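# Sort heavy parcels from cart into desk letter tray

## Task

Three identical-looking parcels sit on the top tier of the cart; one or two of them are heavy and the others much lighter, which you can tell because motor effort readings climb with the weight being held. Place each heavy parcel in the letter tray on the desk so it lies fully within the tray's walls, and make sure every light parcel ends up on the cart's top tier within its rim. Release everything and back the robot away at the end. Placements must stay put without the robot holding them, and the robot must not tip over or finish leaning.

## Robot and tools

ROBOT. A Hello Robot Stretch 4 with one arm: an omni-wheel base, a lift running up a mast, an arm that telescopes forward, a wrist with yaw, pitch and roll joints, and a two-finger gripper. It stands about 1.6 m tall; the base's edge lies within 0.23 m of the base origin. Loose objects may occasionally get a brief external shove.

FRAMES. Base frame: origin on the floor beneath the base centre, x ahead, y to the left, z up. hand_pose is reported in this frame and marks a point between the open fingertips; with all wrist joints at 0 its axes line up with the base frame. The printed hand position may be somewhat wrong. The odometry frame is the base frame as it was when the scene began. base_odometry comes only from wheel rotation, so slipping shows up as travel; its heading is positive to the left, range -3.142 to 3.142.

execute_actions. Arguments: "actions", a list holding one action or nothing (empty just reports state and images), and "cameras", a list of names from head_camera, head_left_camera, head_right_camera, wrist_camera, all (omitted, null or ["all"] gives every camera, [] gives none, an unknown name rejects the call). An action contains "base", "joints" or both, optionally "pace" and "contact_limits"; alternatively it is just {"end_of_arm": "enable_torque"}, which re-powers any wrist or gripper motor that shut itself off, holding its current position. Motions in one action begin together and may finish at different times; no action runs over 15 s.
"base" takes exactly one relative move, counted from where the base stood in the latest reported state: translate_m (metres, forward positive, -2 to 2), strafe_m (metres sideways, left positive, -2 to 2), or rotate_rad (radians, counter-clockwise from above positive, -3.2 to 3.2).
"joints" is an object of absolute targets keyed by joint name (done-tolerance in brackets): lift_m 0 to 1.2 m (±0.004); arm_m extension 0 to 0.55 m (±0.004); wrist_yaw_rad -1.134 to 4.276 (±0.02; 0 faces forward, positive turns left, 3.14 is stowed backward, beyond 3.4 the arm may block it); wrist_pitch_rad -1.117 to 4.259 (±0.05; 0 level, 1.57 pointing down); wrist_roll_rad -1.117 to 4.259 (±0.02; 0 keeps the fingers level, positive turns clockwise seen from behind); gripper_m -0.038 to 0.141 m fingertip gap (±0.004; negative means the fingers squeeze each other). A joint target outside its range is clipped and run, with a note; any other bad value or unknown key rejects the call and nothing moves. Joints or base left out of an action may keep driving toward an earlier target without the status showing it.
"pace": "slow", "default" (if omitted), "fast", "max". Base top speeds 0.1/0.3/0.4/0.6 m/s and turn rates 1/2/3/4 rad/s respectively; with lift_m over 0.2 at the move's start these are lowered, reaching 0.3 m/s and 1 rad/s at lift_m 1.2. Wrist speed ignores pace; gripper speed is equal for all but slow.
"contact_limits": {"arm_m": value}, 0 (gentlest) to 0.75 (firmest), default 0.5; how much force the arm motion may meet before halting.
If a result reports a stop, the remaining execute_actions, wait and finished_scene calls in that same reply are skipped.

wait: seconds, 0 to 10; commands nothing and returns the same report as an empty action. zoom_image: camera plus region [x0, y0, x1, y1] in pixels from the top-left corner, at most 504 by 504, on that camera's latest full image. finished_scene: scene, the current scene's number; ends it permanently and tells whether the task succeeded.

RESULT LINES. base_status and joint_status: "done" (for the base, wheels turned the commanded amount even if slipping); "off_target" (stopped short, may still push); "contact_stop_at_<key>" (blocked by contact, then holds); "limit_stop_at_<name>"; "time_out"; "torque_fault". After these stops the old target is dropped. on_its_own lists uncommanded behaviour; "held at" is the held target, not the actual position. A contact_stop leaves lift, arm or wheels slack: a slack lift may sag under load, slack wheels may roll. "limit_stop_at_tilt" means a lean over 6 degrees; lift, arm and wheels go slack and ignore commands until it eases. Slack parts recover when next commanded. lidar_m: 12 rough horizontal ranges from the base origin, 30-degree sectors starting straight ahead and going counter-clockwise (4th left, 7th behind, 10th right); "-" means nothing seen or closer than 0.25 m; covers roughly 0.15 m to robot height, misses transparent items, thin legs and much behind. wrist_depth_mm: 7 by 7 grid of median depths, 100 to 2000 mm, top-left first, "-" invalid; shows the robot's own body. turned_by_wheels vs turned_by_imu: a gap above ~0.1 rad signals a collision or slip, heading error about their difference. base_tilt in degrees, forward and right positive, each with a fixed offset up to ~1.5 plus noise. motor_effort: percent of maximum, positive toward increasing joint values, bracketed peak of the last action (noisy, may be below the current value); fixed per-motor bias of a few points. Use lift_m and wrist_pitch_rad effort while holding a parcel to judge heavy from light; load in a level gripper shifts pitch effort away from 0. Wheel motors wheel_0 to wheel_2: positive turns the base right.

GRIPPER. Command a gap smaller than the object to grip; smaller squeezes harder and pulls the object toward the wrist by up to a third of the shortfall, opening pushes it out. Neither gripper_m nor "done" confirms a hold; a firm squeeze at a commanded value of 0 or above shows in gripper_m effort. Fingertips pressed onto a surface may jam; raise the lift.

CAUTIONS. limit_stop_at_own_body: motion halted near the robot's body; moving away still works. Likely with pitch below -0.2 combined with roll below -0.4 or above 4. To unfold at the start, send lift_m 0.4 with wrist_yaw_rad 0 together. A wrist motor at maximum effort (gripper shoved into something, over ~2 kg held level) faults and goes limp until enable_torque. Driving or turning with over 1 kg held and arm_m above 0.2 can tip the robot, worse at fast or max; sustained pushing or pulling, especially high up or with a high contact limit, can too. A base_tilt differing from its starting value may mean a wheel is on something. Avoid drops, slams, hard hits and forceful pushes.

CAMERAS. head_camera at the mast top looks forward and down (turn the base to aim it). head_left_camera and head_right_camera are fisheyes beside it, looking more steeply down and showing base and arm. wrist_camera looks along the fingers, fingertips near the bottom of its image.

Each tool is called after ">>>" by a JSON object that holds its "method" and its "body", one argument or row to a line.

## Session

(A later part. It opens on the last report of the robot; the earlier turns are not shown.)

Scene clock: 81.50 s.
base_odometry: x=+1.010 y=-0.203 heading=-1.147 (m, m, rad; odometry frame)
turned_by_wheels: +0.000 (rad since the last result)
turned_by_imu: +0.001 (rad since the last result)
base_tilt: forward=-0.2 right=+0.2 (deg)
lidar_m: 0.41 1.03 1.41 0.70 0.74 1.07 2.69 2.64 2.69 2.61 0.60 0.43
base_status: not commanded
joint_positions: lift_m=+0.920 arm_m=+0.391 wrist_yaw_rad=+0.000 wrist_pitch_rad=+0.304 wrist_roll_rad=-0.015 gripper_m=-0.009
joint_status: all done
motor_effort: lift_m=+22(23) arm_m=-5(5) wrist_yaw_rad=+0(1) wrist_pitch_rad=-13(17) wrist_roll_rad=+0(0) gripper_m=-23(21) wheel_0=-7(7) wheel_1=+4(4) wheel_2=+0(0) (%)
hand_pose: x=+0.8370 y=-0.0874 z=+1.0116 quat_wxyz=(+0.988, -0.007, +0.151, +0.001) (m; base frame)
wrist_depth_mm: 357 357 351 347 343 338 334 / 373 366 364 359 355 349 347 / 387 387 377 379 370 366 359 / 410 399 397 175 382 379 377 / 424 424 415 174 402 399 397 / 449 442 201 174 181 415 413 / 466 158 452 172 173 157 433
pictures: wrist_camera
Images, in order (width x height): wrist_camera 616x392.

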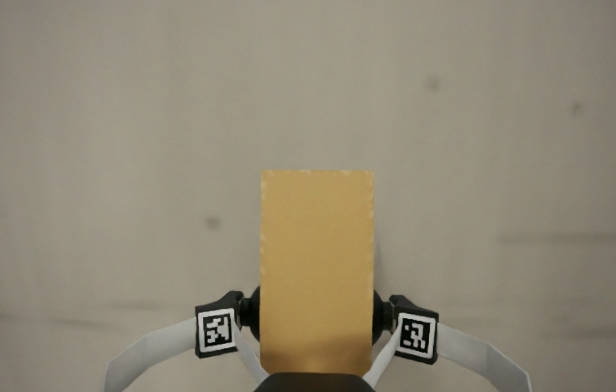

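>>> {"method": "execute_actions", "body": {
  "actions": [
    {"joints":{"wrist_pitch_rad":1.57}}
  ],
  "cameras": []
}}

>>> {"method": "execute_actions", "body": {
  "actions": [
    {"joints":{"lift_m":0.797}}
  ],
  "cameras": []
}}

>>> {"method": "execute_actions", "body": {
  "actions": [
    {"joints":{"gripper_m":0.082}}
  ],
  "cameras": []
}}

>>> {"method": "execute_actions", "body": {
  "actions": [
    {"joints":{"lift_m":0.89}}
  ],
  "cameras": []
}}

>>> {"method": "execute_actions", "body": {
  "actions": [
    {"base":{"strafe_m":-0.118},"joints":{"arm_m":0.49,"gripper_m":0.1}}
  ],
  "cameras": ["wrist_camera"]
}}

>>> {"method": "execute_actions", "body": {
  "actions": [
    {"joints":{"lift_m":0.793}}
  ],
  "cameras": []
}}

>>> {"method": "execute_actions", "body": {
  "actions": [
    {"joints":{"gripper_m":-0.01}}
  ],
  "cameras": []
}}

>>> {"method": "execute_actions", "body": {
  "actions": [
    {"joints":{"lift_m":0.92}}
  ],
  "cameras": []
}}

>>> {"method": "execute_actions", "body": {
  "actions": [
    {"joints":{"wrist_pitch_rad":0.3,"arm_m":0.39}}
  ],
  "cameras": ["wrist_camera"]
}}

Scene clock: 87.70 s.
base_odometry: x=+1.010 y=-0.203 heading=-1.147 (m, m, rad; odometry frame)
turned_by_wheels: +0.000 (rad since the last result)
turned_by_imu: +0.001 (rad since the last result)
base_tilt: forward=-0.1 right=+0.2 (deg)
lidar_m: 0.39 1.03 1.40 0.70 0.74 1.06 2.74 2.65 2.72 2.58 0.60 0.45
base_status: not commanded
joint_positions: lift_m=+0.920 arm_m=+0.391 wrist_yaw_rad=+0.000 wrist_pitch_rad=+1.570 wrist_roll_rad=-0.015 gripper_m=-0.009
joint_status: all done
motor_effort: lift_m=+22(22) arm_m=-5(5) wrist_yaw_rad=+0(2) wrist_pitch_rad=+1(9) wrist_roll_rad=+0(0) gripper_m=-21(22) wheel_0=-7(7) wheel_1=+4(4) wheel_2=+0(0) (%)
hand_pose: x=+0.5621 y=-0.0874 z=+0.8095 quat_wxyz=(+0.707, -0.005, +0.707, +0.005) (m; base frame)
wrist_depth_mm: 891 866 732 723 723 723 732 / 1078 1060 375 368 370 343 355 / 1078 1060 373 370 366 317 357 / 1042 1060 370 176 342 314 364 / 1060 1060 368 174 364 368 359 / 1042 1042 201 173 180 359 362 / 1042 158 340 172 173 157 362
pictures: none
No camera images: the call's "cameras" was empty. Leave "cameras" out to get every camera's image.

Scene clock: 89.27 s.
base_odometry: x=+1.010 y=-0.203 heading=-1.147 (m, m, rad; odometry frame)
turned_by_wheels: +0.000 (rad since the last result)
turned_by_imu: +0.000 (rad since the last result)
base_tilt: forward=+0.0 right=+0.1 (deg)
lidar_m: 0.41 1.04 1.43 0.73 0.75 1.04 2.74 2.63 2.68 2.62 0.60 0.44
base_status: not commanded
joint_positions: lift_m=+0.797 arm_m=+0.391 wrist_yaw_rad=+0.000 wrist_pitch_rad=+1.570 wrist_roll_rad=-0.015 gripper_m=-0.009
joint_status: all done
motor_effort: lift_m=+18(20) arm_m=-5(5) wrist_yaw_rad=+1(1) wrist_pitch_rad=-4(1) wrist_roll_rad=+0(0) gripper_m=-21(22) wheel_0=-7(7) wheel_1=+4(4) wheel_2=+0(0) (%)
hand_pose: x=+0.5619 y=-0.0874 z=+0.6869 quat_wxyz=(+0.707, -0.005, +0.707, +0.005) (m; base frame)
wrist_depth_mm: 842 798 250 249 247 246 193 / 946 946 250 249 246 223 193 / 946 946 249 247 245 217 191 / 960 917 248 175 243 210 191 / 931 931 246 175 243 241 241 / 917 904 200 173 180 242 240 / 904 158 243 173 173 158 238
pictures: none
No camera images: the call's "cameras" was empty. Leave "cameras" out to get every camera's image.

Scene clock: 90.93 s.
base_odometry: x=+1.010 y=-0.203 heading=-1.147 (m, m, rad; odometry frame)
turned_by_wheels: +0.000 (rad since the last result)
turned_by_imu: +0.000 (rad since the last result)
base_tilt: forward=-0.2 right=+0.2 (deg)
lidar_m: 0.41 1.06 1.42 0.70 0.75 1.05 2.74 2.62 2.70 2.60 0.63 0.44
base_status: not commanded
joint_positions: lift_m=+0.797 arm_m=+0.391 wrist_yaw_rad=+0.000 wrist_pitch_rad=+1.570 wrist_roll_rad=-0.015 gripper_m=+0.082
joint_status: all done
motor_effort: lift_m=+18(18) arm_m=-5(5) wrist_yaw_rad=+0(1) wrist_pitch_rad=-2(3) wrist_roll_rad=+0(0) gripper_m=+1(25) wheel_0=-7(7) wheel_1=+4(4) wheel_2=+0(0) (%)
hand_pose: x=+0.5619 y=-0.0874 z=+0.6869 quat_wxyz=(+0.707, -0.005, +0.707, +0.005) (m; base frame)
wrist_depth_mm: 854 788 252 251 249 246 194 / 946 960 250 250 248 225 193 / 931 931 248 248 244 217 192 / 946 931 248 195 245 209 191 / 931 931 247 193 243 241 241 / 931 917 213 193 204 242 241 / 917 904 244 173 241 241 240
pictures: none
No camera images: the call's "cameras" was empty. Leave "cameras" out to get every camera's image.

Scene clock: 92.33 s.
base_odometry: x=+1.010 y=-0.203 heading=-1.147 (m, m, rad; odometry frame)
turned_by_wheels: +0.000 (rad since the last result)
turned_by_imu: +0.000 (rad since the last result)
base_tilt: forward=-0.1 right=+0.3 (deg)
lidar_m: 0.41 1.03 1.39 0.72 0.73 1.03 2.73 2.62 2.70 2.60 0.62 0.42
base_status: not commanded
joint_positions: lift_m=+0.890 arm_m=+0.391 wrist_yaw_rad=+0.000 wrist_pitch_rad=+1.570 wrist_roll_rad=-0.015 gripper_m=+0.082
joint_status: all done
motor_effort: lift_m=+22(23) arm_m=-5(5) wrist_yaw_rad=+2(0) wrist_pitch_rad=-2(0) wrist_roll_rad=+0(0) gripper_m=-1(1) wheel_0=-7(7) wheel_1=+4(4) wheel_2=+0(0) (%)
hand_pose: x=+0.5619 y=-0.0874 z=+0.7795 quat_wxyz=(+0.707, -0.005, +0.707, +0.005) (m; base frame)
wrist_depth_mm: 878 891 317 314 309 310 310 / 1025 1025 345 343 340 287 338 / 1025 1025 343 340 338 285 338 / 1042 1025 340 287 338 285 332 / 1008 1025 338 286 336 336 332 / 1025 1008 213 285 217 330 332 / 1025 1025 334 219 332 329 329
pictures: none
No camera images: the call's "cameras" was empty. Leave "cameras" out to get every camera's image.

Scene clock: 93.90 s.
base_odometry: x=+0.903 y=-0.251 heading=-1.147 (m, m, rad; odometry frame)
turned_by_wheels: +0.000 (rad since the last result)
turned_by_imu: +0.000 (rad since the last result)
base_tilt: forward=-0.1 right=+0.3 (deg)
lidar_m: 0.40 0.42 1.42 0.80 0.86 1.21 2.75 2.57 2.58 2.49 1.41 0.43
base_status: done
joint_positions: lift_m=+0.890 arm_m=+0.489 wrist_yaw_rad=+0.000 wrist_pitch_rad=+1.570 wrist_roll_rad=-0.015 gripper_m=+0.100
joint_status: all done
motor_effort: lift_m=+22(22) arm_m=+5(6) wrist_yaw_rad=+1(0) wrist_pitch_rad=-1(1) wrist_roll_rad=+0(0) gripper_m=-1(1) wheel_0=+3(12) wheel_1=-2(9) wheel_2=+0(1) (%)
hand_pose: x=+0.6602 y=-0.0874 z=+0.7795 quat_wxyz=(+0.707, -0.005, +0.707, +0.005) (m; base frame)
wrist_depth_mm: 654 654 615 621 597 597 591 / 946 931 917 891 878 842 798 / 317 1042 991 1008 1025 1008 991 / 676 345 342 342 338 283 334 / 320 343 340 286 336 281 332 / 303 340 213 285 334 281 330 / 301 287 338 218 334 304 325
pictures: wrist_camera
Images, in order (width x height): wrist_camera 616x392.

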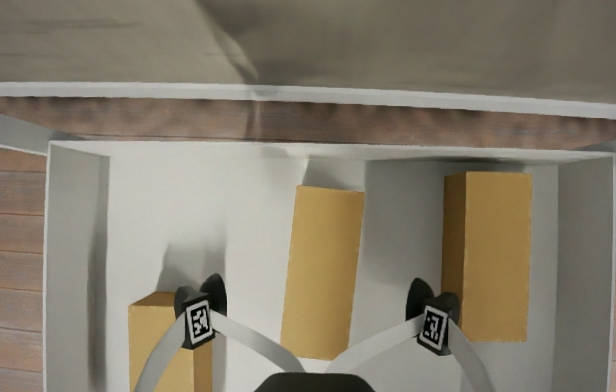

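Scene clock: 95.33 s.
base_odometry: x=+0.903 y=-0.251 heading=-1.147 (m, m, rad; odometry frame)
turned_by_wheels: +0.000 (rad since the last result)
turned_by_imu: +0.000 (rad since the last result)
base_tilt: forward=-0.1 right=+0.4 (deg)
lidar_m: 0.41 0.42 1.44 0.82 0.87 1.20 2.73 2.59 2.58 2.49 1.40 0.44
base_status: not commanded
joint_positions: lift_m=+0.793 arm_m=+0.489 wrist_yaw_rad=+0.000 wrist_pitch_rad=+1.570 wrist_roll_rad=-0.015 gripper_m=+0.100
joint_status: all done
motor_effort: lift_m=+16(21) arm_m=+5(5) wrist_yaw_rad=+0(1) wrist_pitch_rad=-1(2) wrist_roll_rad=+0(0) gripper_m=-4(1) wheel_0=+3(3) wheel_1=-2(2) wheel_2=+0(0) (%)
hand_pose: x=+0.6601 y=-0.0874 z=+0.6830 quat_wxyz=(+0.707, -0.005, +0.707, +0.005) (m; base frame)
wrist_depth_mm: 661 654 634 615 603 597 591 / 917 904 904 891 842 820 788 / 246 248 245 244 236 221 192 / 246 246 246 191 240 240 188 / 246 245 244 191 240 238 188 / 246 243 213 190 208 225 186 / 192 191 242 170 238 207 185
pictures: none
No camera images: the call's "cameras" was empty. Leave "cameras" out to get every camera's image.

Scene clock: 97.20 s.
base_odometry: x=+0.903 y=-0.251 heading=-1.147 (m, m, rad; odometry frame)
turned_by_wheels: +0.000 (rad since the last result)
turned_by_imu: +0.000 (rad since the last result)
base_tilt: forward=-0.2 right=+0.4 (deg)
lidar_m: 0.41 0.41 1.44 0.81 0.86 1.22 2.74 2.60 2.59 2.49 1.38 0.44
base_status: not commanded
joint_positions: lift_m=+0.793 arm_m=+0.489 wrist_yaw_rad=+0.000 wrist_pitch_rad=+1.570 wrist_roll_rad=-0.015 gripper_m=-0.009
joint_status: all done
motor_effort: lift_m=+19(18) arm_m=+5(5) wrist_yaw_rad=+0(0) wrist_pitch_rad=-1(2) wrist_roll_rad=+1(1) gripper_m=-24(23) wheel_0=+3(3) wheel_1=-2(2) wheel_2=+0(0) (%)
hand_pose: x=+0.6602 y=-0.0874 z=+0.6828 quat_wxyz=(+0.707, -0.005, +0.707, +0.005) (m; base frame)
wrist_depth_mm: 661 654 627 621 609 609 597 / 931 917 891 866 854 831 809 / 246 246 243 241 239 224 191 / 246 244 242 176 241 238 186 / 245 242 243 175 239 238 185 / 244 243 202 174 179 236 185 / 190 158 179 172 176 157 185
pictures: none
No camera images: the call's "cameras" was empty. Leave "cameras" out to get every camera's image.

Scene clock: 98.80 s.
base_odometry: x=+0.903 y=-0.251 heading=-1.147 (m, m, rad; odometry frame)
turned_by_wheels: +0.000 (rad since the last result)
turned_by_imu: +0.000 (rad since the last result)
base_tilt: forward=+0.0 right=+0.3 (deg)
lidar_m: 0.40 0.43 1.43 0.82 0.86 1.22 2.72 2.60 2.60 2.49 1.41 0.44
base_status: not commanded
joint_positions: lift_m=+0.920 arm_m=+0.489 wrist_yaw_rad=+0.000 wrist_pitch_rad=+1.570 wrist_roll_rad=-0.015 gripper_m=-0.009
joint_status: all done
motor_effort: lift_m=+23(27) arm_m=+5(4) wrist_yaw_rad=+1(0) wrist_pitch_rad=-2(2) wrist_roll_rad=-1(0) gripper_m=-23(24) wheel_0=+3(4) wheel_1=-2(2) wheel_2=+0(0) (%)
hand_pose: x=+0.6602 y=-0.0874 z=+0.8094 quat_wxyz=(+0.707, -0.005, +0.707, +0.005) (m; base frame)
wrist_depth_mm: 661 661 634 621 615 591 591 / 976 960 931 904 878 842 809 / 691 1078 1042 1060 1042 1025 1042 / 1060 373 370 176 368 314 342 / 1042 370 370 175 362 309 338 / 1042 359 202 173 179 312 338 / 1042 158 181 172 176 157 340
pictures: none
No camera images: the call's "cameras" was empty. Leave "cameras" out to get every camera's image.

Scene clock: 100.10 s.
base_odometry: x=+0.903 y=-0.251 heading=-1.147 (m, m, rad; odometry frame)
turned_by_wheels: +0.000 (rad since the last result)
turned_by_imu: +0.000 (rad since the last result)
base_tilt: forward=-0.1 right=+0.3 (deg)
lidar_m: 0.41 0.44 1.43 0.82 0.87 1.21 2.75 2.59 2.57 2.44 1.44 0.44
base_status: not commanded
joint_positions: lift_m=+0.920 arm_m=+0.391 wrist_yaw_rad=+0.000 wrist_pitch_rad=+0.307 wrist_roll_rad=-0.015 gripper_m=-0.009
joint_status: all done
motor_effort: lift_m=+23(23) arm_m=-5(6) wrist_yaw_rad=+1(1) wrist_pitch_rad=-21(26) wrist_roll_rad=+1(0) gripper_m=-21(23) wheel_0=+3(3) wheel_1=-2(2) wheel_2=+0(0) (%)
hand_pose: x=+0.8369 y=-0.0874 z=+1.0109 quat_wxyz=(+0.988, -0.007, +0.153, +0.001) (m; base frame)
wrist_depth_mm: 357 355 349 343 342 338 334 / 368 366 362 359 355 347 345 / 389 384 377 373 370 364 362 / 407 397 397 175 384 382 377 / 424 421 410 174 397 397 392 / 449 439 202 173 180 415 413 / 469 158 181 172 175 158 430
pictures: wrist_camera
Images, in order (width x height): wrist_camera 616x392.

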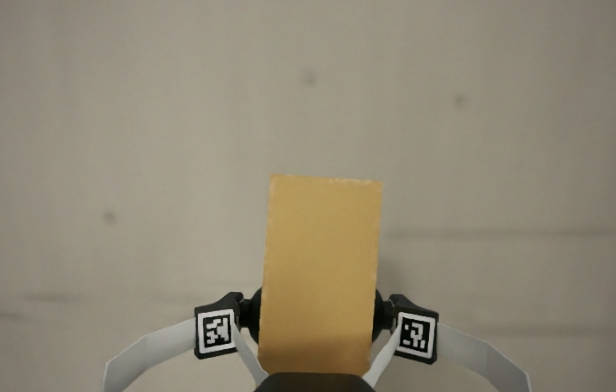

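>>> {"method": "execute_actions", "body": {
  "actions": [
    {"base":{"translate_m":-0.5},"joints":{"arm_m":0.0,"lift_m":1.0,"wrist_pitch_rad":1.0}}
  ],
  "cameras": []
}}

>>> {"method": "execute_actions", "body": {
  "actions": [
    {"base":{"rotate_rad":-2.0},"pace":"slow"}
  ],
  "cameras": ["head_camera","head_left_camera"]
}}

Scene clock: 105.50 s.
base_odometry: x=+0.697 y=+0.204 heading=-1.148 (m, m, rad; odometry frame)
turned_by_wheels: -0.001 (rad since the last result)
turned_by_imu: +0.002 (rad since the last result)
base_tilt: forward=+0.0 right=+0.2 (deg)
lidar_m: 0.90 1.57 0.86 0.82 0.84 1.25 2.20 2.10 2.56 2.47 2.12 0.95
base_status: done
joint_positions: lift_m=+1.000 arm_m=+0.001 wrist_yaw_rad=+0.000 wrist_pitch_rad=+1.004 wrist_roll_rad=-0.015 gripper_m=-0.009
joint_status: all done
motor_effort: lift_m=+23(26) arm_m=-5(7) wrist_yaw_rad=+1(0) wrist_pitch_rad=-11(17) wrist_roll_rad=+0(0) gripper_m=-24(22) wheel_0=-4(7) wheel_1=-3(9) wheel_2=+0(14) (%)
hand_pose: x=+0.3267 y=-0.0874 z=+0.9346 quat_wxyz=(+0.877, -0.006, +0.481, +0.003) (m; base frame)
wrist_depth_mm: 1430 1366 891 820 778 1336 1308 / 1618 1618 1537 1160 1118 1537 1499 / 1661 1576 1576 1060 1098 1618 1576 / 1464 1430 1430 177 1336 1397 1430 / 1281 1308 1281 174 1281 1229 1255 / 1138 1182 202 173 178 1182 1138 / 1060 159 179 172 176 157 1060
pictures: none
No camera images: the call's "cameras" was empty. Leave "cameras" out to get every camera's image.

Scene clock: 108.80 s.
base_odometry: x=+0.697 y=+0.204 heading=+3.137 (m, m, rad; odometry frame)
turned_by_wheels: -1.999 (rad since the last result)
turned_by_imu: -1.964 (rad since the last result)
base_tilt: forward=-0.2 right=+0.3 (deg)
lidar_m: 2.46 2.43 1.94 0.92 0.89 1.60 0.87 0.84 0.94 1.43 2.21 2.07
base_status: done
joint_positions: lift_m=+1.000 arm_m=+0.001 wrist_yaw_rad=+0.000 wrist_pitch_rad=+1.004 wrist_roll_rad=-0.015 gripper_m=-0.009
joint_status: not commanded
motor_effort: lift_m=+23(23) arm_m=-5(6) wrist_yaw_rad=+0(1) wrist_pitch_rad=-11(13) wrist_roll_rad=+0(0) gripper_m=-25(22) wheel_0=+5(8) wheel_1=+4(11) wheel_2=+6(11) (%)
hand_pose: x=+0.3268 y=-0.0874 z=+0.9346 quat_wxyz=(+0.877, -0.006, +0.481, +0.004) (m; base frame)
wrist_depth_mm: - - - - - 1921 1921 / 1808 1808 1708 1756 1808 1708 1756 / 1576 1618 1618 1576 1537 1537 1576 / 1397 1430 1430 177 1366 1430 1366 / 1308 1255 1308 175 1255 1255 1281 / 1160 1160 201 174 180 1160 1138 / 1098 158 181 172 176 158 1060
pictures: head_camera, head_left_camera
Images, in order (width x height): head_camera 420x560, head_left_camera 420x672.

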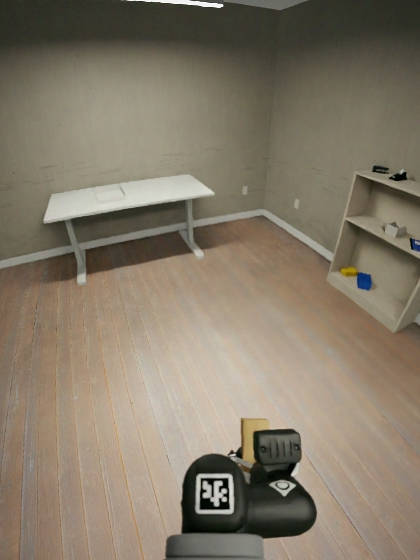

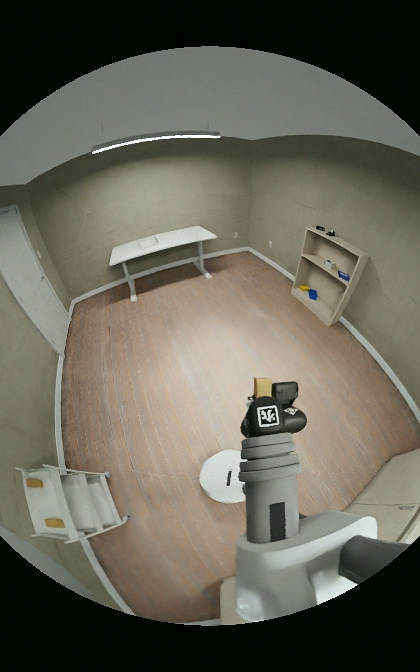

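>>> {"method": "execute_actions", "body": {
  "actions": [
    {"base":{"rotate_rad":0.4},"pace":"slow"}
  ],
  "cameras": []
}}

>>> {"method": "execute_actions", "body": {
  "actions": [
    {"base":{"translate_m":1.4},"joints":{"lift_m":1.1}}
  ],
  "cameras": ["head_camera","wrist_camera"]
}}

Scene clock: 113.37 s.
base_odometry: x=+0.697 y=+0.204 heading=-2.748 (m, m, rad; odometry frame)
turned_by_wheels: +0.399 (rad since the last result)
turned_by_imu: +0.393 (rad since the last result)
base_tilt: forward=+0.0 right=+0.3 (deg)
lidar_m: 2.45 2.14 0.95 0.90 1.55 0.87 0.81 0.91 1.25 2.23 2.08 2.52
base_status: done
joint_positions: lift_m=+1.000 arm_m=+0.001 wrist_yaw_rad=+0.000 wrist_pitch_rad=+1.004 wrist_roll_rad=-0.015 gripper_m=-0.009
joint_status: not commanded
motor_effort: lift_m=+23(23) arm_m=-5(5) wrist_yaw_rad=+0(0) wrist_pitch_rad=-14(11) wrist_roll_rad=+0(0) gripper_m=-25(21) wheel_0=-7(11) wheel_1=-3(10) wheel_2=-4(12) (%)
hand_pose: x=+0.3268 y=-0.0874 z=+0.9346 quat_wxyz=(+0.877, -0.006, +0.481, +0.004) (m; base frame)
wrist_depth_mm: - - - - - - - / 1756 1808 1756 1756 1808 1808 1863 / 1576 1576 1618 1576 1576 1576 1576 / 1430 1397 1397 176 1366 1397 1430 / 1281 1281 1281 174 1281 1255 1229 / 1160 1182 201 173 180 1138 1138 / 1098 159 180 172 176 157 1078
pictures: none
No camera images: the call's "cameras" was empty. Leave "cameras" out to get every camera's image.

Scene clock: 119.53 s.
base_odometry: x=-0.595 y=-0.333 heading=-2.747 (m, m, rad; odometry frame)
turned_by_wheels: +0.000 (rad since the last result)
turned_by_imu: -0.004 (rad since the last result)
base_tilt: forward=-0.1 right=+0.2 (deg)
lidar_m: 1.05 1.08 1.56 1.49 1.56 1.46 2.26 2.33 2.03 1.90 2.29 1.11
base_status: done
joint_positions: lift_m=+1.100 arm_m=+0.001 wrist_yaw_rad=+0.000 wrist_pitch_rad=+1.004 wrist_roll_rad=-0.015 gripper_m=-0.009
joint_status: all done
motor_effort: lift_m=+23(23) arm_m=-5(5) wrist_yaw_rad=+0(1) wrist_pitch_rad=-13(14) wrist_roll_rad=+0(1) gripper_m=-26(22) wheel_0=+5(11) wheel_1=+4(9) wheel_2=-3(11) (%)
hand_pose: x=+0.3268 y=-0.0874 z=+1.0346 quat_wxyz=(+0.877, -0.006, +0.481, +0.003) (m; base frame)
wrist_depth_mm: 1756 991 991 976 931 931 931 / 1983 1863 1863 1921 1921 1921 1863 / 1708 1756 1708 1708 1661 1661 1708 / 1537 1537 1537 176 1537 1499 1499 / 1430 1430 1397 174 1366 1430 1430 / 1281 1255 202 173 180 1255 1281 / 1205 158 196 172 174 157 1182
pictures: head_camera, wrist_camera
Images, in order (width x height): head_camera 420x560, wrist_camera 616x392.

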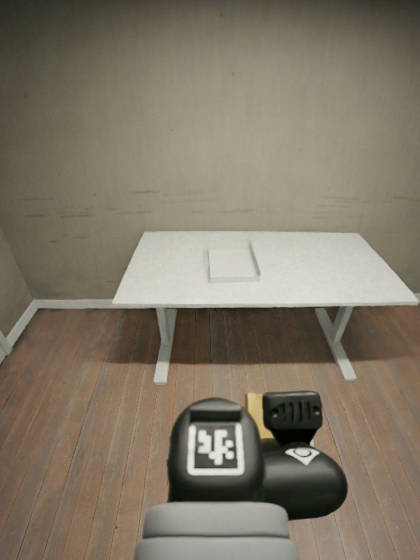

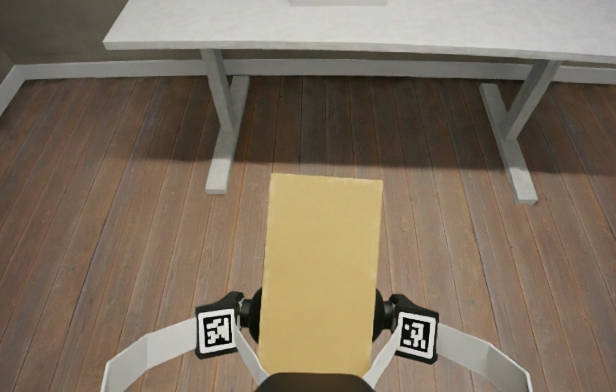

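>>> {"method": "execute_actions", "body": {
  "actions": [
    {"base":{"translate_m":0.7},"joints":{"wrist_pitch_rad":1.57}}
  ],
  "cameras": []
}}

>>> {"method": "execute_actions", "body": {
  "actions": [
    {"joints":{"arm_m":0.45}}
  ],
  "cameras": ["head_left_camera","wrist_camera"]
}}

Scene clock: 125.37 s.
base_odometry: x=-1.241 y=-0.602 heading=-2.747 (m, m, rad; odometry frame)
turned_by_wheels: +0.001 (rad since the last result)
turned_by_imu: -0.001 (rad since the last result)
base_tilt: forward=-0.1 right=+0.2 (deg)
lidar_m: 0.37 0.37 0.51 1.51 1.58 2.01 2.98 3.10 1.97 1.95 0.53 0.37
base_status: done
joint_positions: lift_m=+1.100 arm_m=+0.001 wrist_yaw_rad=+0.000 wrist_pitch_rad=+1.570 wrist_roll_rad=-0.015 gripper_m=-0.009
joint_status: all done
motor_effort: lift_m=+23(23) arm_m=-5(5) wrist_yaw_rad=+0(1) wrist_pitch_rad=-2(7) wrist_roll_rad=+0(0) gripper_m=-23(22) wheel_0=+6(11) wheel_1=+4(4) wheel_2=-4(14) (%)
hand_pose: x=+0.1719 y=-0.0874 z=+0.9894 quat_wxyz=(+0.707, -0.005, +0.707, +0.005) (m; base frame)
wrist_depth_mm: 512 512 508 500 500 500 492 / 508 508 504 496 496 492 492 / 1255 1255 1229 1229 1229 1205 1182 / 1229 1255 1205 176 1205 1229 1229 / 1255 1229 1229 175 1205 1255 1182 / 1229 1255 202 173 179 1205 1205 / 1255 158 196 172 175 158 1182
pictures: none
No camera images: the call's "cameras" was empty. Leave "cameras" out to get every camera's image.

Scene clock: 127.77 s.
base_odometry: x=-1.241 y=-0.602 heading=-2.747 (m, m, rad; odometry frame)
turned_by_wheels: +0.000 (rad since the last result)
turned_by_imu: +0.000 (rad since the last result)
base_tilt: forward=-0.1 right=+0.2 (deg)
lidar_m: 0.36 0.38 0.53 1.49 1.58 2.00 2.99 3.07 1.98 1.98 0.53 0.37
base_status: not commanded
joint_positions: lift_m=+1.100 arm_m=+0.449 wrist_yaw_rad=+0.000 wrist_pitch_rad=+1.570 wrist_roll_rad=-0.015 gripper_m=-0.009
joint_status: all done
motor_effort: lift_m=+23(23) arm_m=+5(7) wrist_yaw_rad=-1(0) wrist_pitch_rad=-1(5) wrist_roll_rad=+0(0) gripper_m=-24(22) wheel_0=+6(6) wheel_1=+4(4) wheel_2=-4(3) (%)
hand_pose: x=+0.6203 y=-0.0874 z=+0.9894 quat_wxyz=(+0.707, -0.005, +0.707, +0.005) (m; base frame)
wrist_depth_mm: 504 504 500 500 496 492 488 / 504 504 500 496 488 492 484 / 508 504 504 492 484 492 484 / 500 496 496 177 492 484 484 / 500 496 496 175 484 484 477 / 496 500 201 173 178 484 480 / 492 158 180 172 176 157 480
pictures: head_left_camera, wrist_camera
Images, in order (width x height): head_left_camera 420x672, wrist_camera 616x392.

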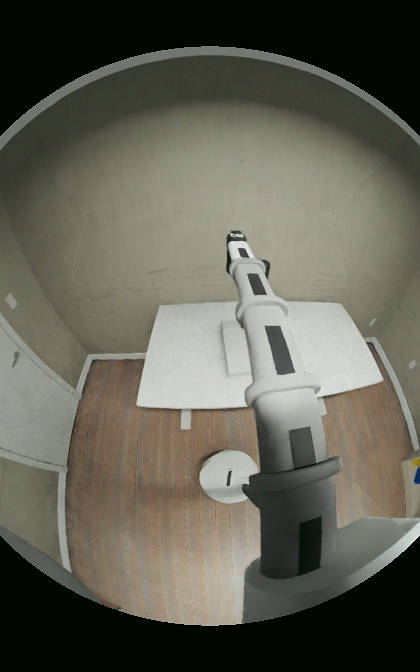

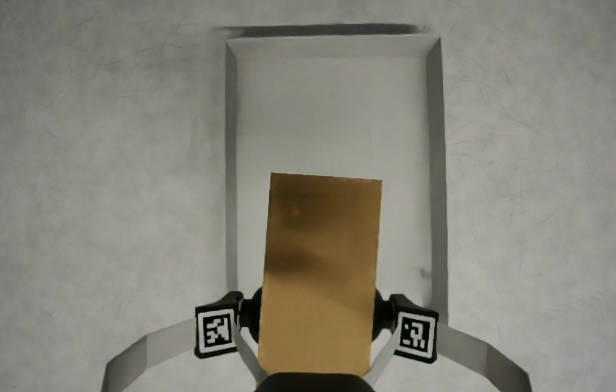

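>>> {"method": "execute_actions", "body": {
  "actions": [
    {"base":{"strafe_m":-0.025},"joints":{"arm_m":0.53,"lift_m":0.93}}
  ],
  "cameras": ["wrist_camera","head_right_camera"]
}}

Scene clock: 132.20 s.
base_odometry: x=-1.251 y=-0.579 heading=-2.747 (m, m, rad; odometry frame)
turned_by_wheels: +0.000 (rad since the last result)
turned_by_imu: +0.001 (rad since the last result)
base_tilt: forward=+0.0 right=+0.2 (deg)
lidar_m: 0.35 0.38 0.52 1.52 1.61 2.05 2.97 3.05 1.94 1.92 0.52 0.39
base_status: done
joint_positions: lift_m=+0.930 arm_m=+0.529 wrist_yaw_rad=+0.000 wrist_pitch_rad=+1.570 wrist_roll_rad=-0.015 gripper_m=-0.009
joint_status: all done
motor_effort: lift_m=+19(19) arm_m=+5(5) wrist_yaw_rad=+0(0) wrist_pitch_rad=-2(3) wrist_roll_rad=+1(0) gripper_m=-22(26) wheel_0=+3(11) wheel_1=-1(7) wheel_2=+0(4) (%)
hand_pose: x=+0.7002 y=-0.0874 z=+0.8198 quat_wxyz=(+0.707, -0.005, +0.707, +0.005) (m; base frame)
wrist_depth_mm: 329 332 327 322 322 320 317 / 330 324 322 320 319 319 319 / 329 322 320 320 319 317 315 / 327 322 320 176 315 317 317 / 324 320 320 175 315 315 315 / 324 317 202 173 180 312 310 / 320 158 180 172 176 157 314
pictures: head_right_camera, wrist_camera
Images, in order (width x height): head_right_camera 420x672, wrist_camera 616x392.

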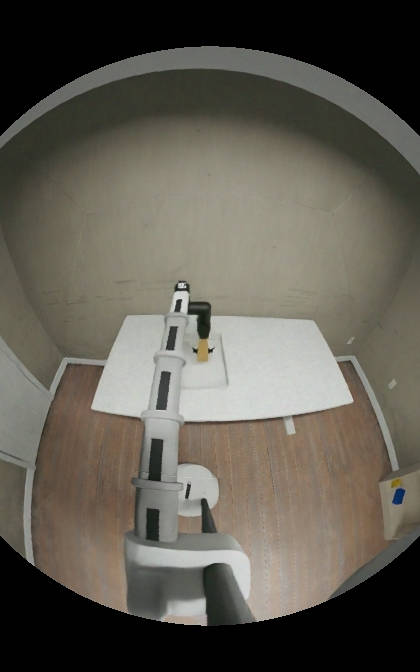

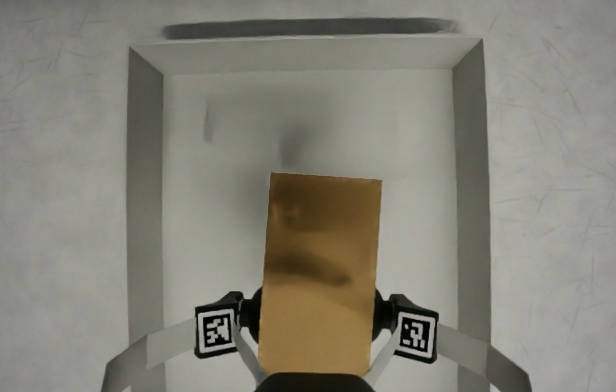

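Depth 320 → lower ~0.075.

>>> {"method": "execute_actions", "body": {
  "actions": [
    {"joints":{"lift_m":0.856}}
  ],
  "cameras": []
}}

>>> {"method": "execute_actions", "body": {
  "actions": [
    {"joints":{"gripper_m":0.09}}
  ],
  "cameras": []
}}

>>> {"method": "execute_actions", "body": {
  "actions": [
    {"joints":{"lift_m":1.05}}
  ],
  "cameras": ["wrist_camera"]
}}

>>> {"method": "execute_actions", "body": {
  "actions": [
    {"base":{"translate_m":-0.3},"joints":{"arm_m":0.1}}
  ],
  "cameras": ["head_left_camera"]
}}

Scene clock: 136.63 s.
base_odometry: x=-1.251 y=-0.579 heading=-2.747 (m, m, rad; odometry frame)
turned_by_wheels: +0.000 (rad since the last result)
turned_by_imu: +0.001 (rad since the last result)
base_tilt: forward=+0.1 right=+0.3 (deg)
lidar_m: 0.36 0.36 0.51 1.53 1.61 2.04 2.97 3.08 1.99 1.95 0.53 0.38
base_status: not commanded
joint_positions: lift_m=+0.856 arm_m=+0.529 wrist_yaw_rad=+0.000 wrist_pitch_rad=+1.570 wrist_roll_rad=-0.015 gripper_m=-0.009
joint_status: all done
motor_effort: lift_m=+19(17) arm_m=+5(5) wrist_yaw_rad=+2(1) wrist_pitch_rad=-2(2) wrist_roll_rad=+0(0) gripper_m=-20(23) wheel_0=+3(3) wheel_1=-1(1) wheel_2=+0(0) (%)
hand_pose: x=+0.7002 y=-0.0874 z=+0.7458 quat_wxyz=(+0.707, -0.005, +0.707, +0.005) (m; base frame)
wrist_depth_mm: 206 236 241 242 244 236 193 / 206 248 248 245 244 243 195 / 229 248 247 244 244 241 196 / 229 247 246 176 241 242 192 / 228 246 245 174 241 239 187 / 204 244 200 174 180 239 185 / 202 158 180 172 176 157 -
pictures: none
No camera images: the call's "cameras" was empty. Leave "cameras" out to get every camera's image.

Scene clock: 138.40 s.
base_odometry: x=-1.251 y=-0.579 heading=-2.747 (m, m, rad; odometry frame)
turned_by_wheels: +0.000 (rad since the last result)
turned_by_imu: +0.000 (rad since the last result)
base_tilt: forward=-0.1 right=+0.3 (deg)
lidar_m: 0.36 0.38 0.52 1.52 1.60 2.05 2.98 3.06 1.98 1.94 0.51 0.38
base_status: not commanded
joint_positions: lift_m=+0.856 arm_m=+0.529 wrist_yaw_rad=+0.000 wrist_pitch_rad=+1.570 wrist_roll_rad=-0.015 gripper_m=+0.090
joint_status: all done
motor_effort: lift_m=+19(19) arm_m=+5(5) wrist_yaw_rad=+1(1) wrist_pitch_rad=-2(4) wrist_roll_rad=+1(1) gripper_m=-1(21) wheel_0=+3(3) wheel_1=-1(1) wheel_2=+0(0) (%)
hand_pose: x=+0.7002 y=-0.0874 z=+0.7458 quat_wxyz=(+0.707, -0.005, +0.707, +0.005) (m; base frame)
wrist_depth_mm: 231 234 240 241 242 234 192 / 207 250 247 246 245 244 195 / 230 249 248 247 244 243 197 / 230 247 247 193 244 242 198 / 229 248 245 191 242 242 187 / 205 247 214 191 210 240 186 / 203 229 242 172 240 223 -
pictures: none
No camera images: the call's "cameras" was empty. Leave "cameras" out to get every camera's image.

Scene clock: 140.30 s.
base_odometry: x=-1.251 y=-0.579 heading=-2.747 (m, m, rad; odometry frame)
turned_by_wheels: +0.000 (rad since the last result)
turned_by_imu: +0.000 (rad since the last result)
base_tilt: forward=-0.1 right=+0.2 (deg)
lidar_m: 0.33 0.38 0.53 1.52 1.61 2.01 2.99 3.09 1.98 1.94 0.55 0.39
base_status: not commanded
joint_positions: lift_m=+1.050 arm_m=+0.529 wrist_yaw_rad=+0.000 wrist_pitch_rad=+1.570 wrist_roll_rad=-0.015 gripper_m=+0.090
joint_status: all done
motor_effort: lift_m=+22(22) arm_m=+5(5) wrist_yaw_rad=+1(2) wrist_pitch_rad=-3(3) wrist_roll_rad=+0(1) gripper_m=-2(2) wheel_0=+3(3) wheel_1=-1(1) wheel_2=+0(0) (%)
hand_pose: x=+0.7002 y=-0.0874 z=+0.9395 quat_wxyz=(+0.707, -0.005, +0.707, +0.005) (m; base frame)
wrist_depth_mm: 459 455 452 452 449 442 442 / 455 449 445 449 439 439 439 / 455 449 445 445 442 442 436 / 452 449 442 442 436 439 436 / 449 449 439 387 433 433 436 / 442 442 213 433 436 433 433 / 445 445 436 294 427 433 430
pictures: wrist_camera
Images, in order (width x height): wrist_camera 616x392.

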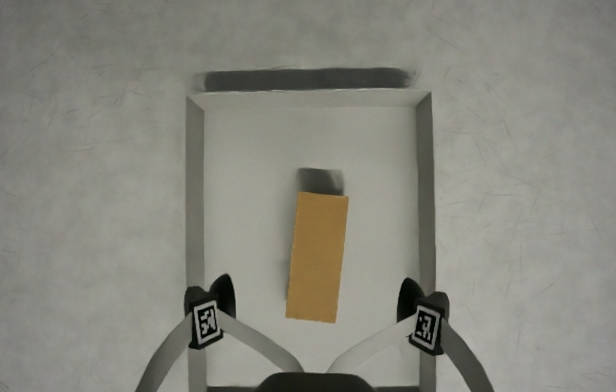

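Scene clock: 142.77 s.
base_odometry: x=-0.974 y=-0.464 heading=-2.747 (m, m, rad; odometry frame)
turned_by_wheels: -0.001 (rad since the last result)
turned_by_imu: +0.001 (rad since the last result)
base_tilt: forward=-0.1 right=+0.4 (deg)
lidar_m: 0.64 0.69 1.60 1.52 1.60 1.75 2.66 2.79 1.97 1.86 0.96 0.73
base_status: done
joint_positions: lift_m=+1.050 arm_m=+0.101 wrist_yaw_rad=+0.000 wrist_pitch_rad=+1.570 wrist_roll_rad=-0.015 gripper_m=+0.090
joint_status: all done
motor_effort: lift_m=+21(22) arm_m=-5(7) wrist_yaw_rad=+0(1) wrist_pitch_rad=-3(4) wrist_roll_rad=+0(0) gripper_m=-1(1) wheel_0=-5(12) wheel_1=-5(11) wheel_2=+3(13) (%)
hand_pose: x=+0.2719 y=-0.0874 z=+0.9396 quat_wxyz=(+0.707, -0.005, +0.707, +0.005) (m; base frame)
wrist_depth_mm: 1205 1205 1229 1205 1182 1182 1182 / 1229 1182 1229 1160 1182 1182 1160 / 1205 1182 1205 1205 1205 1205 1205 / 1205 1160 1182 1182 1160 1138 1160 / 1205 1229 1205 1160 1182 1160 1160 / 1205 1182 213 960 1160 1160 1138 / 1182 1160 946 539 1160 1160 1118
pictures: head_left_camera
Images, in order (width x height): head_left_camera 420x672.

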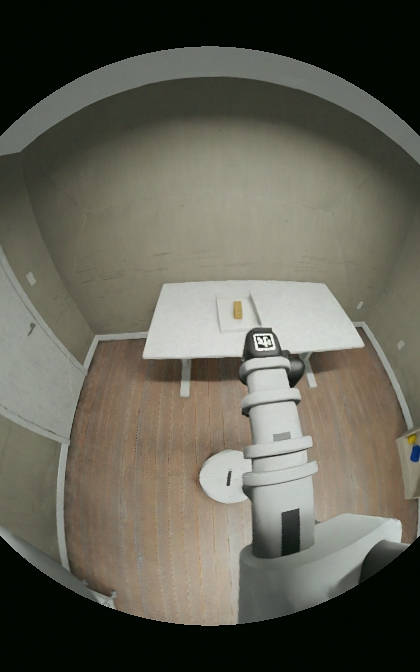

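>>> {"method": "finished_scene", "body": {
  "scene": 1
}}

The scene is finished: the task was done.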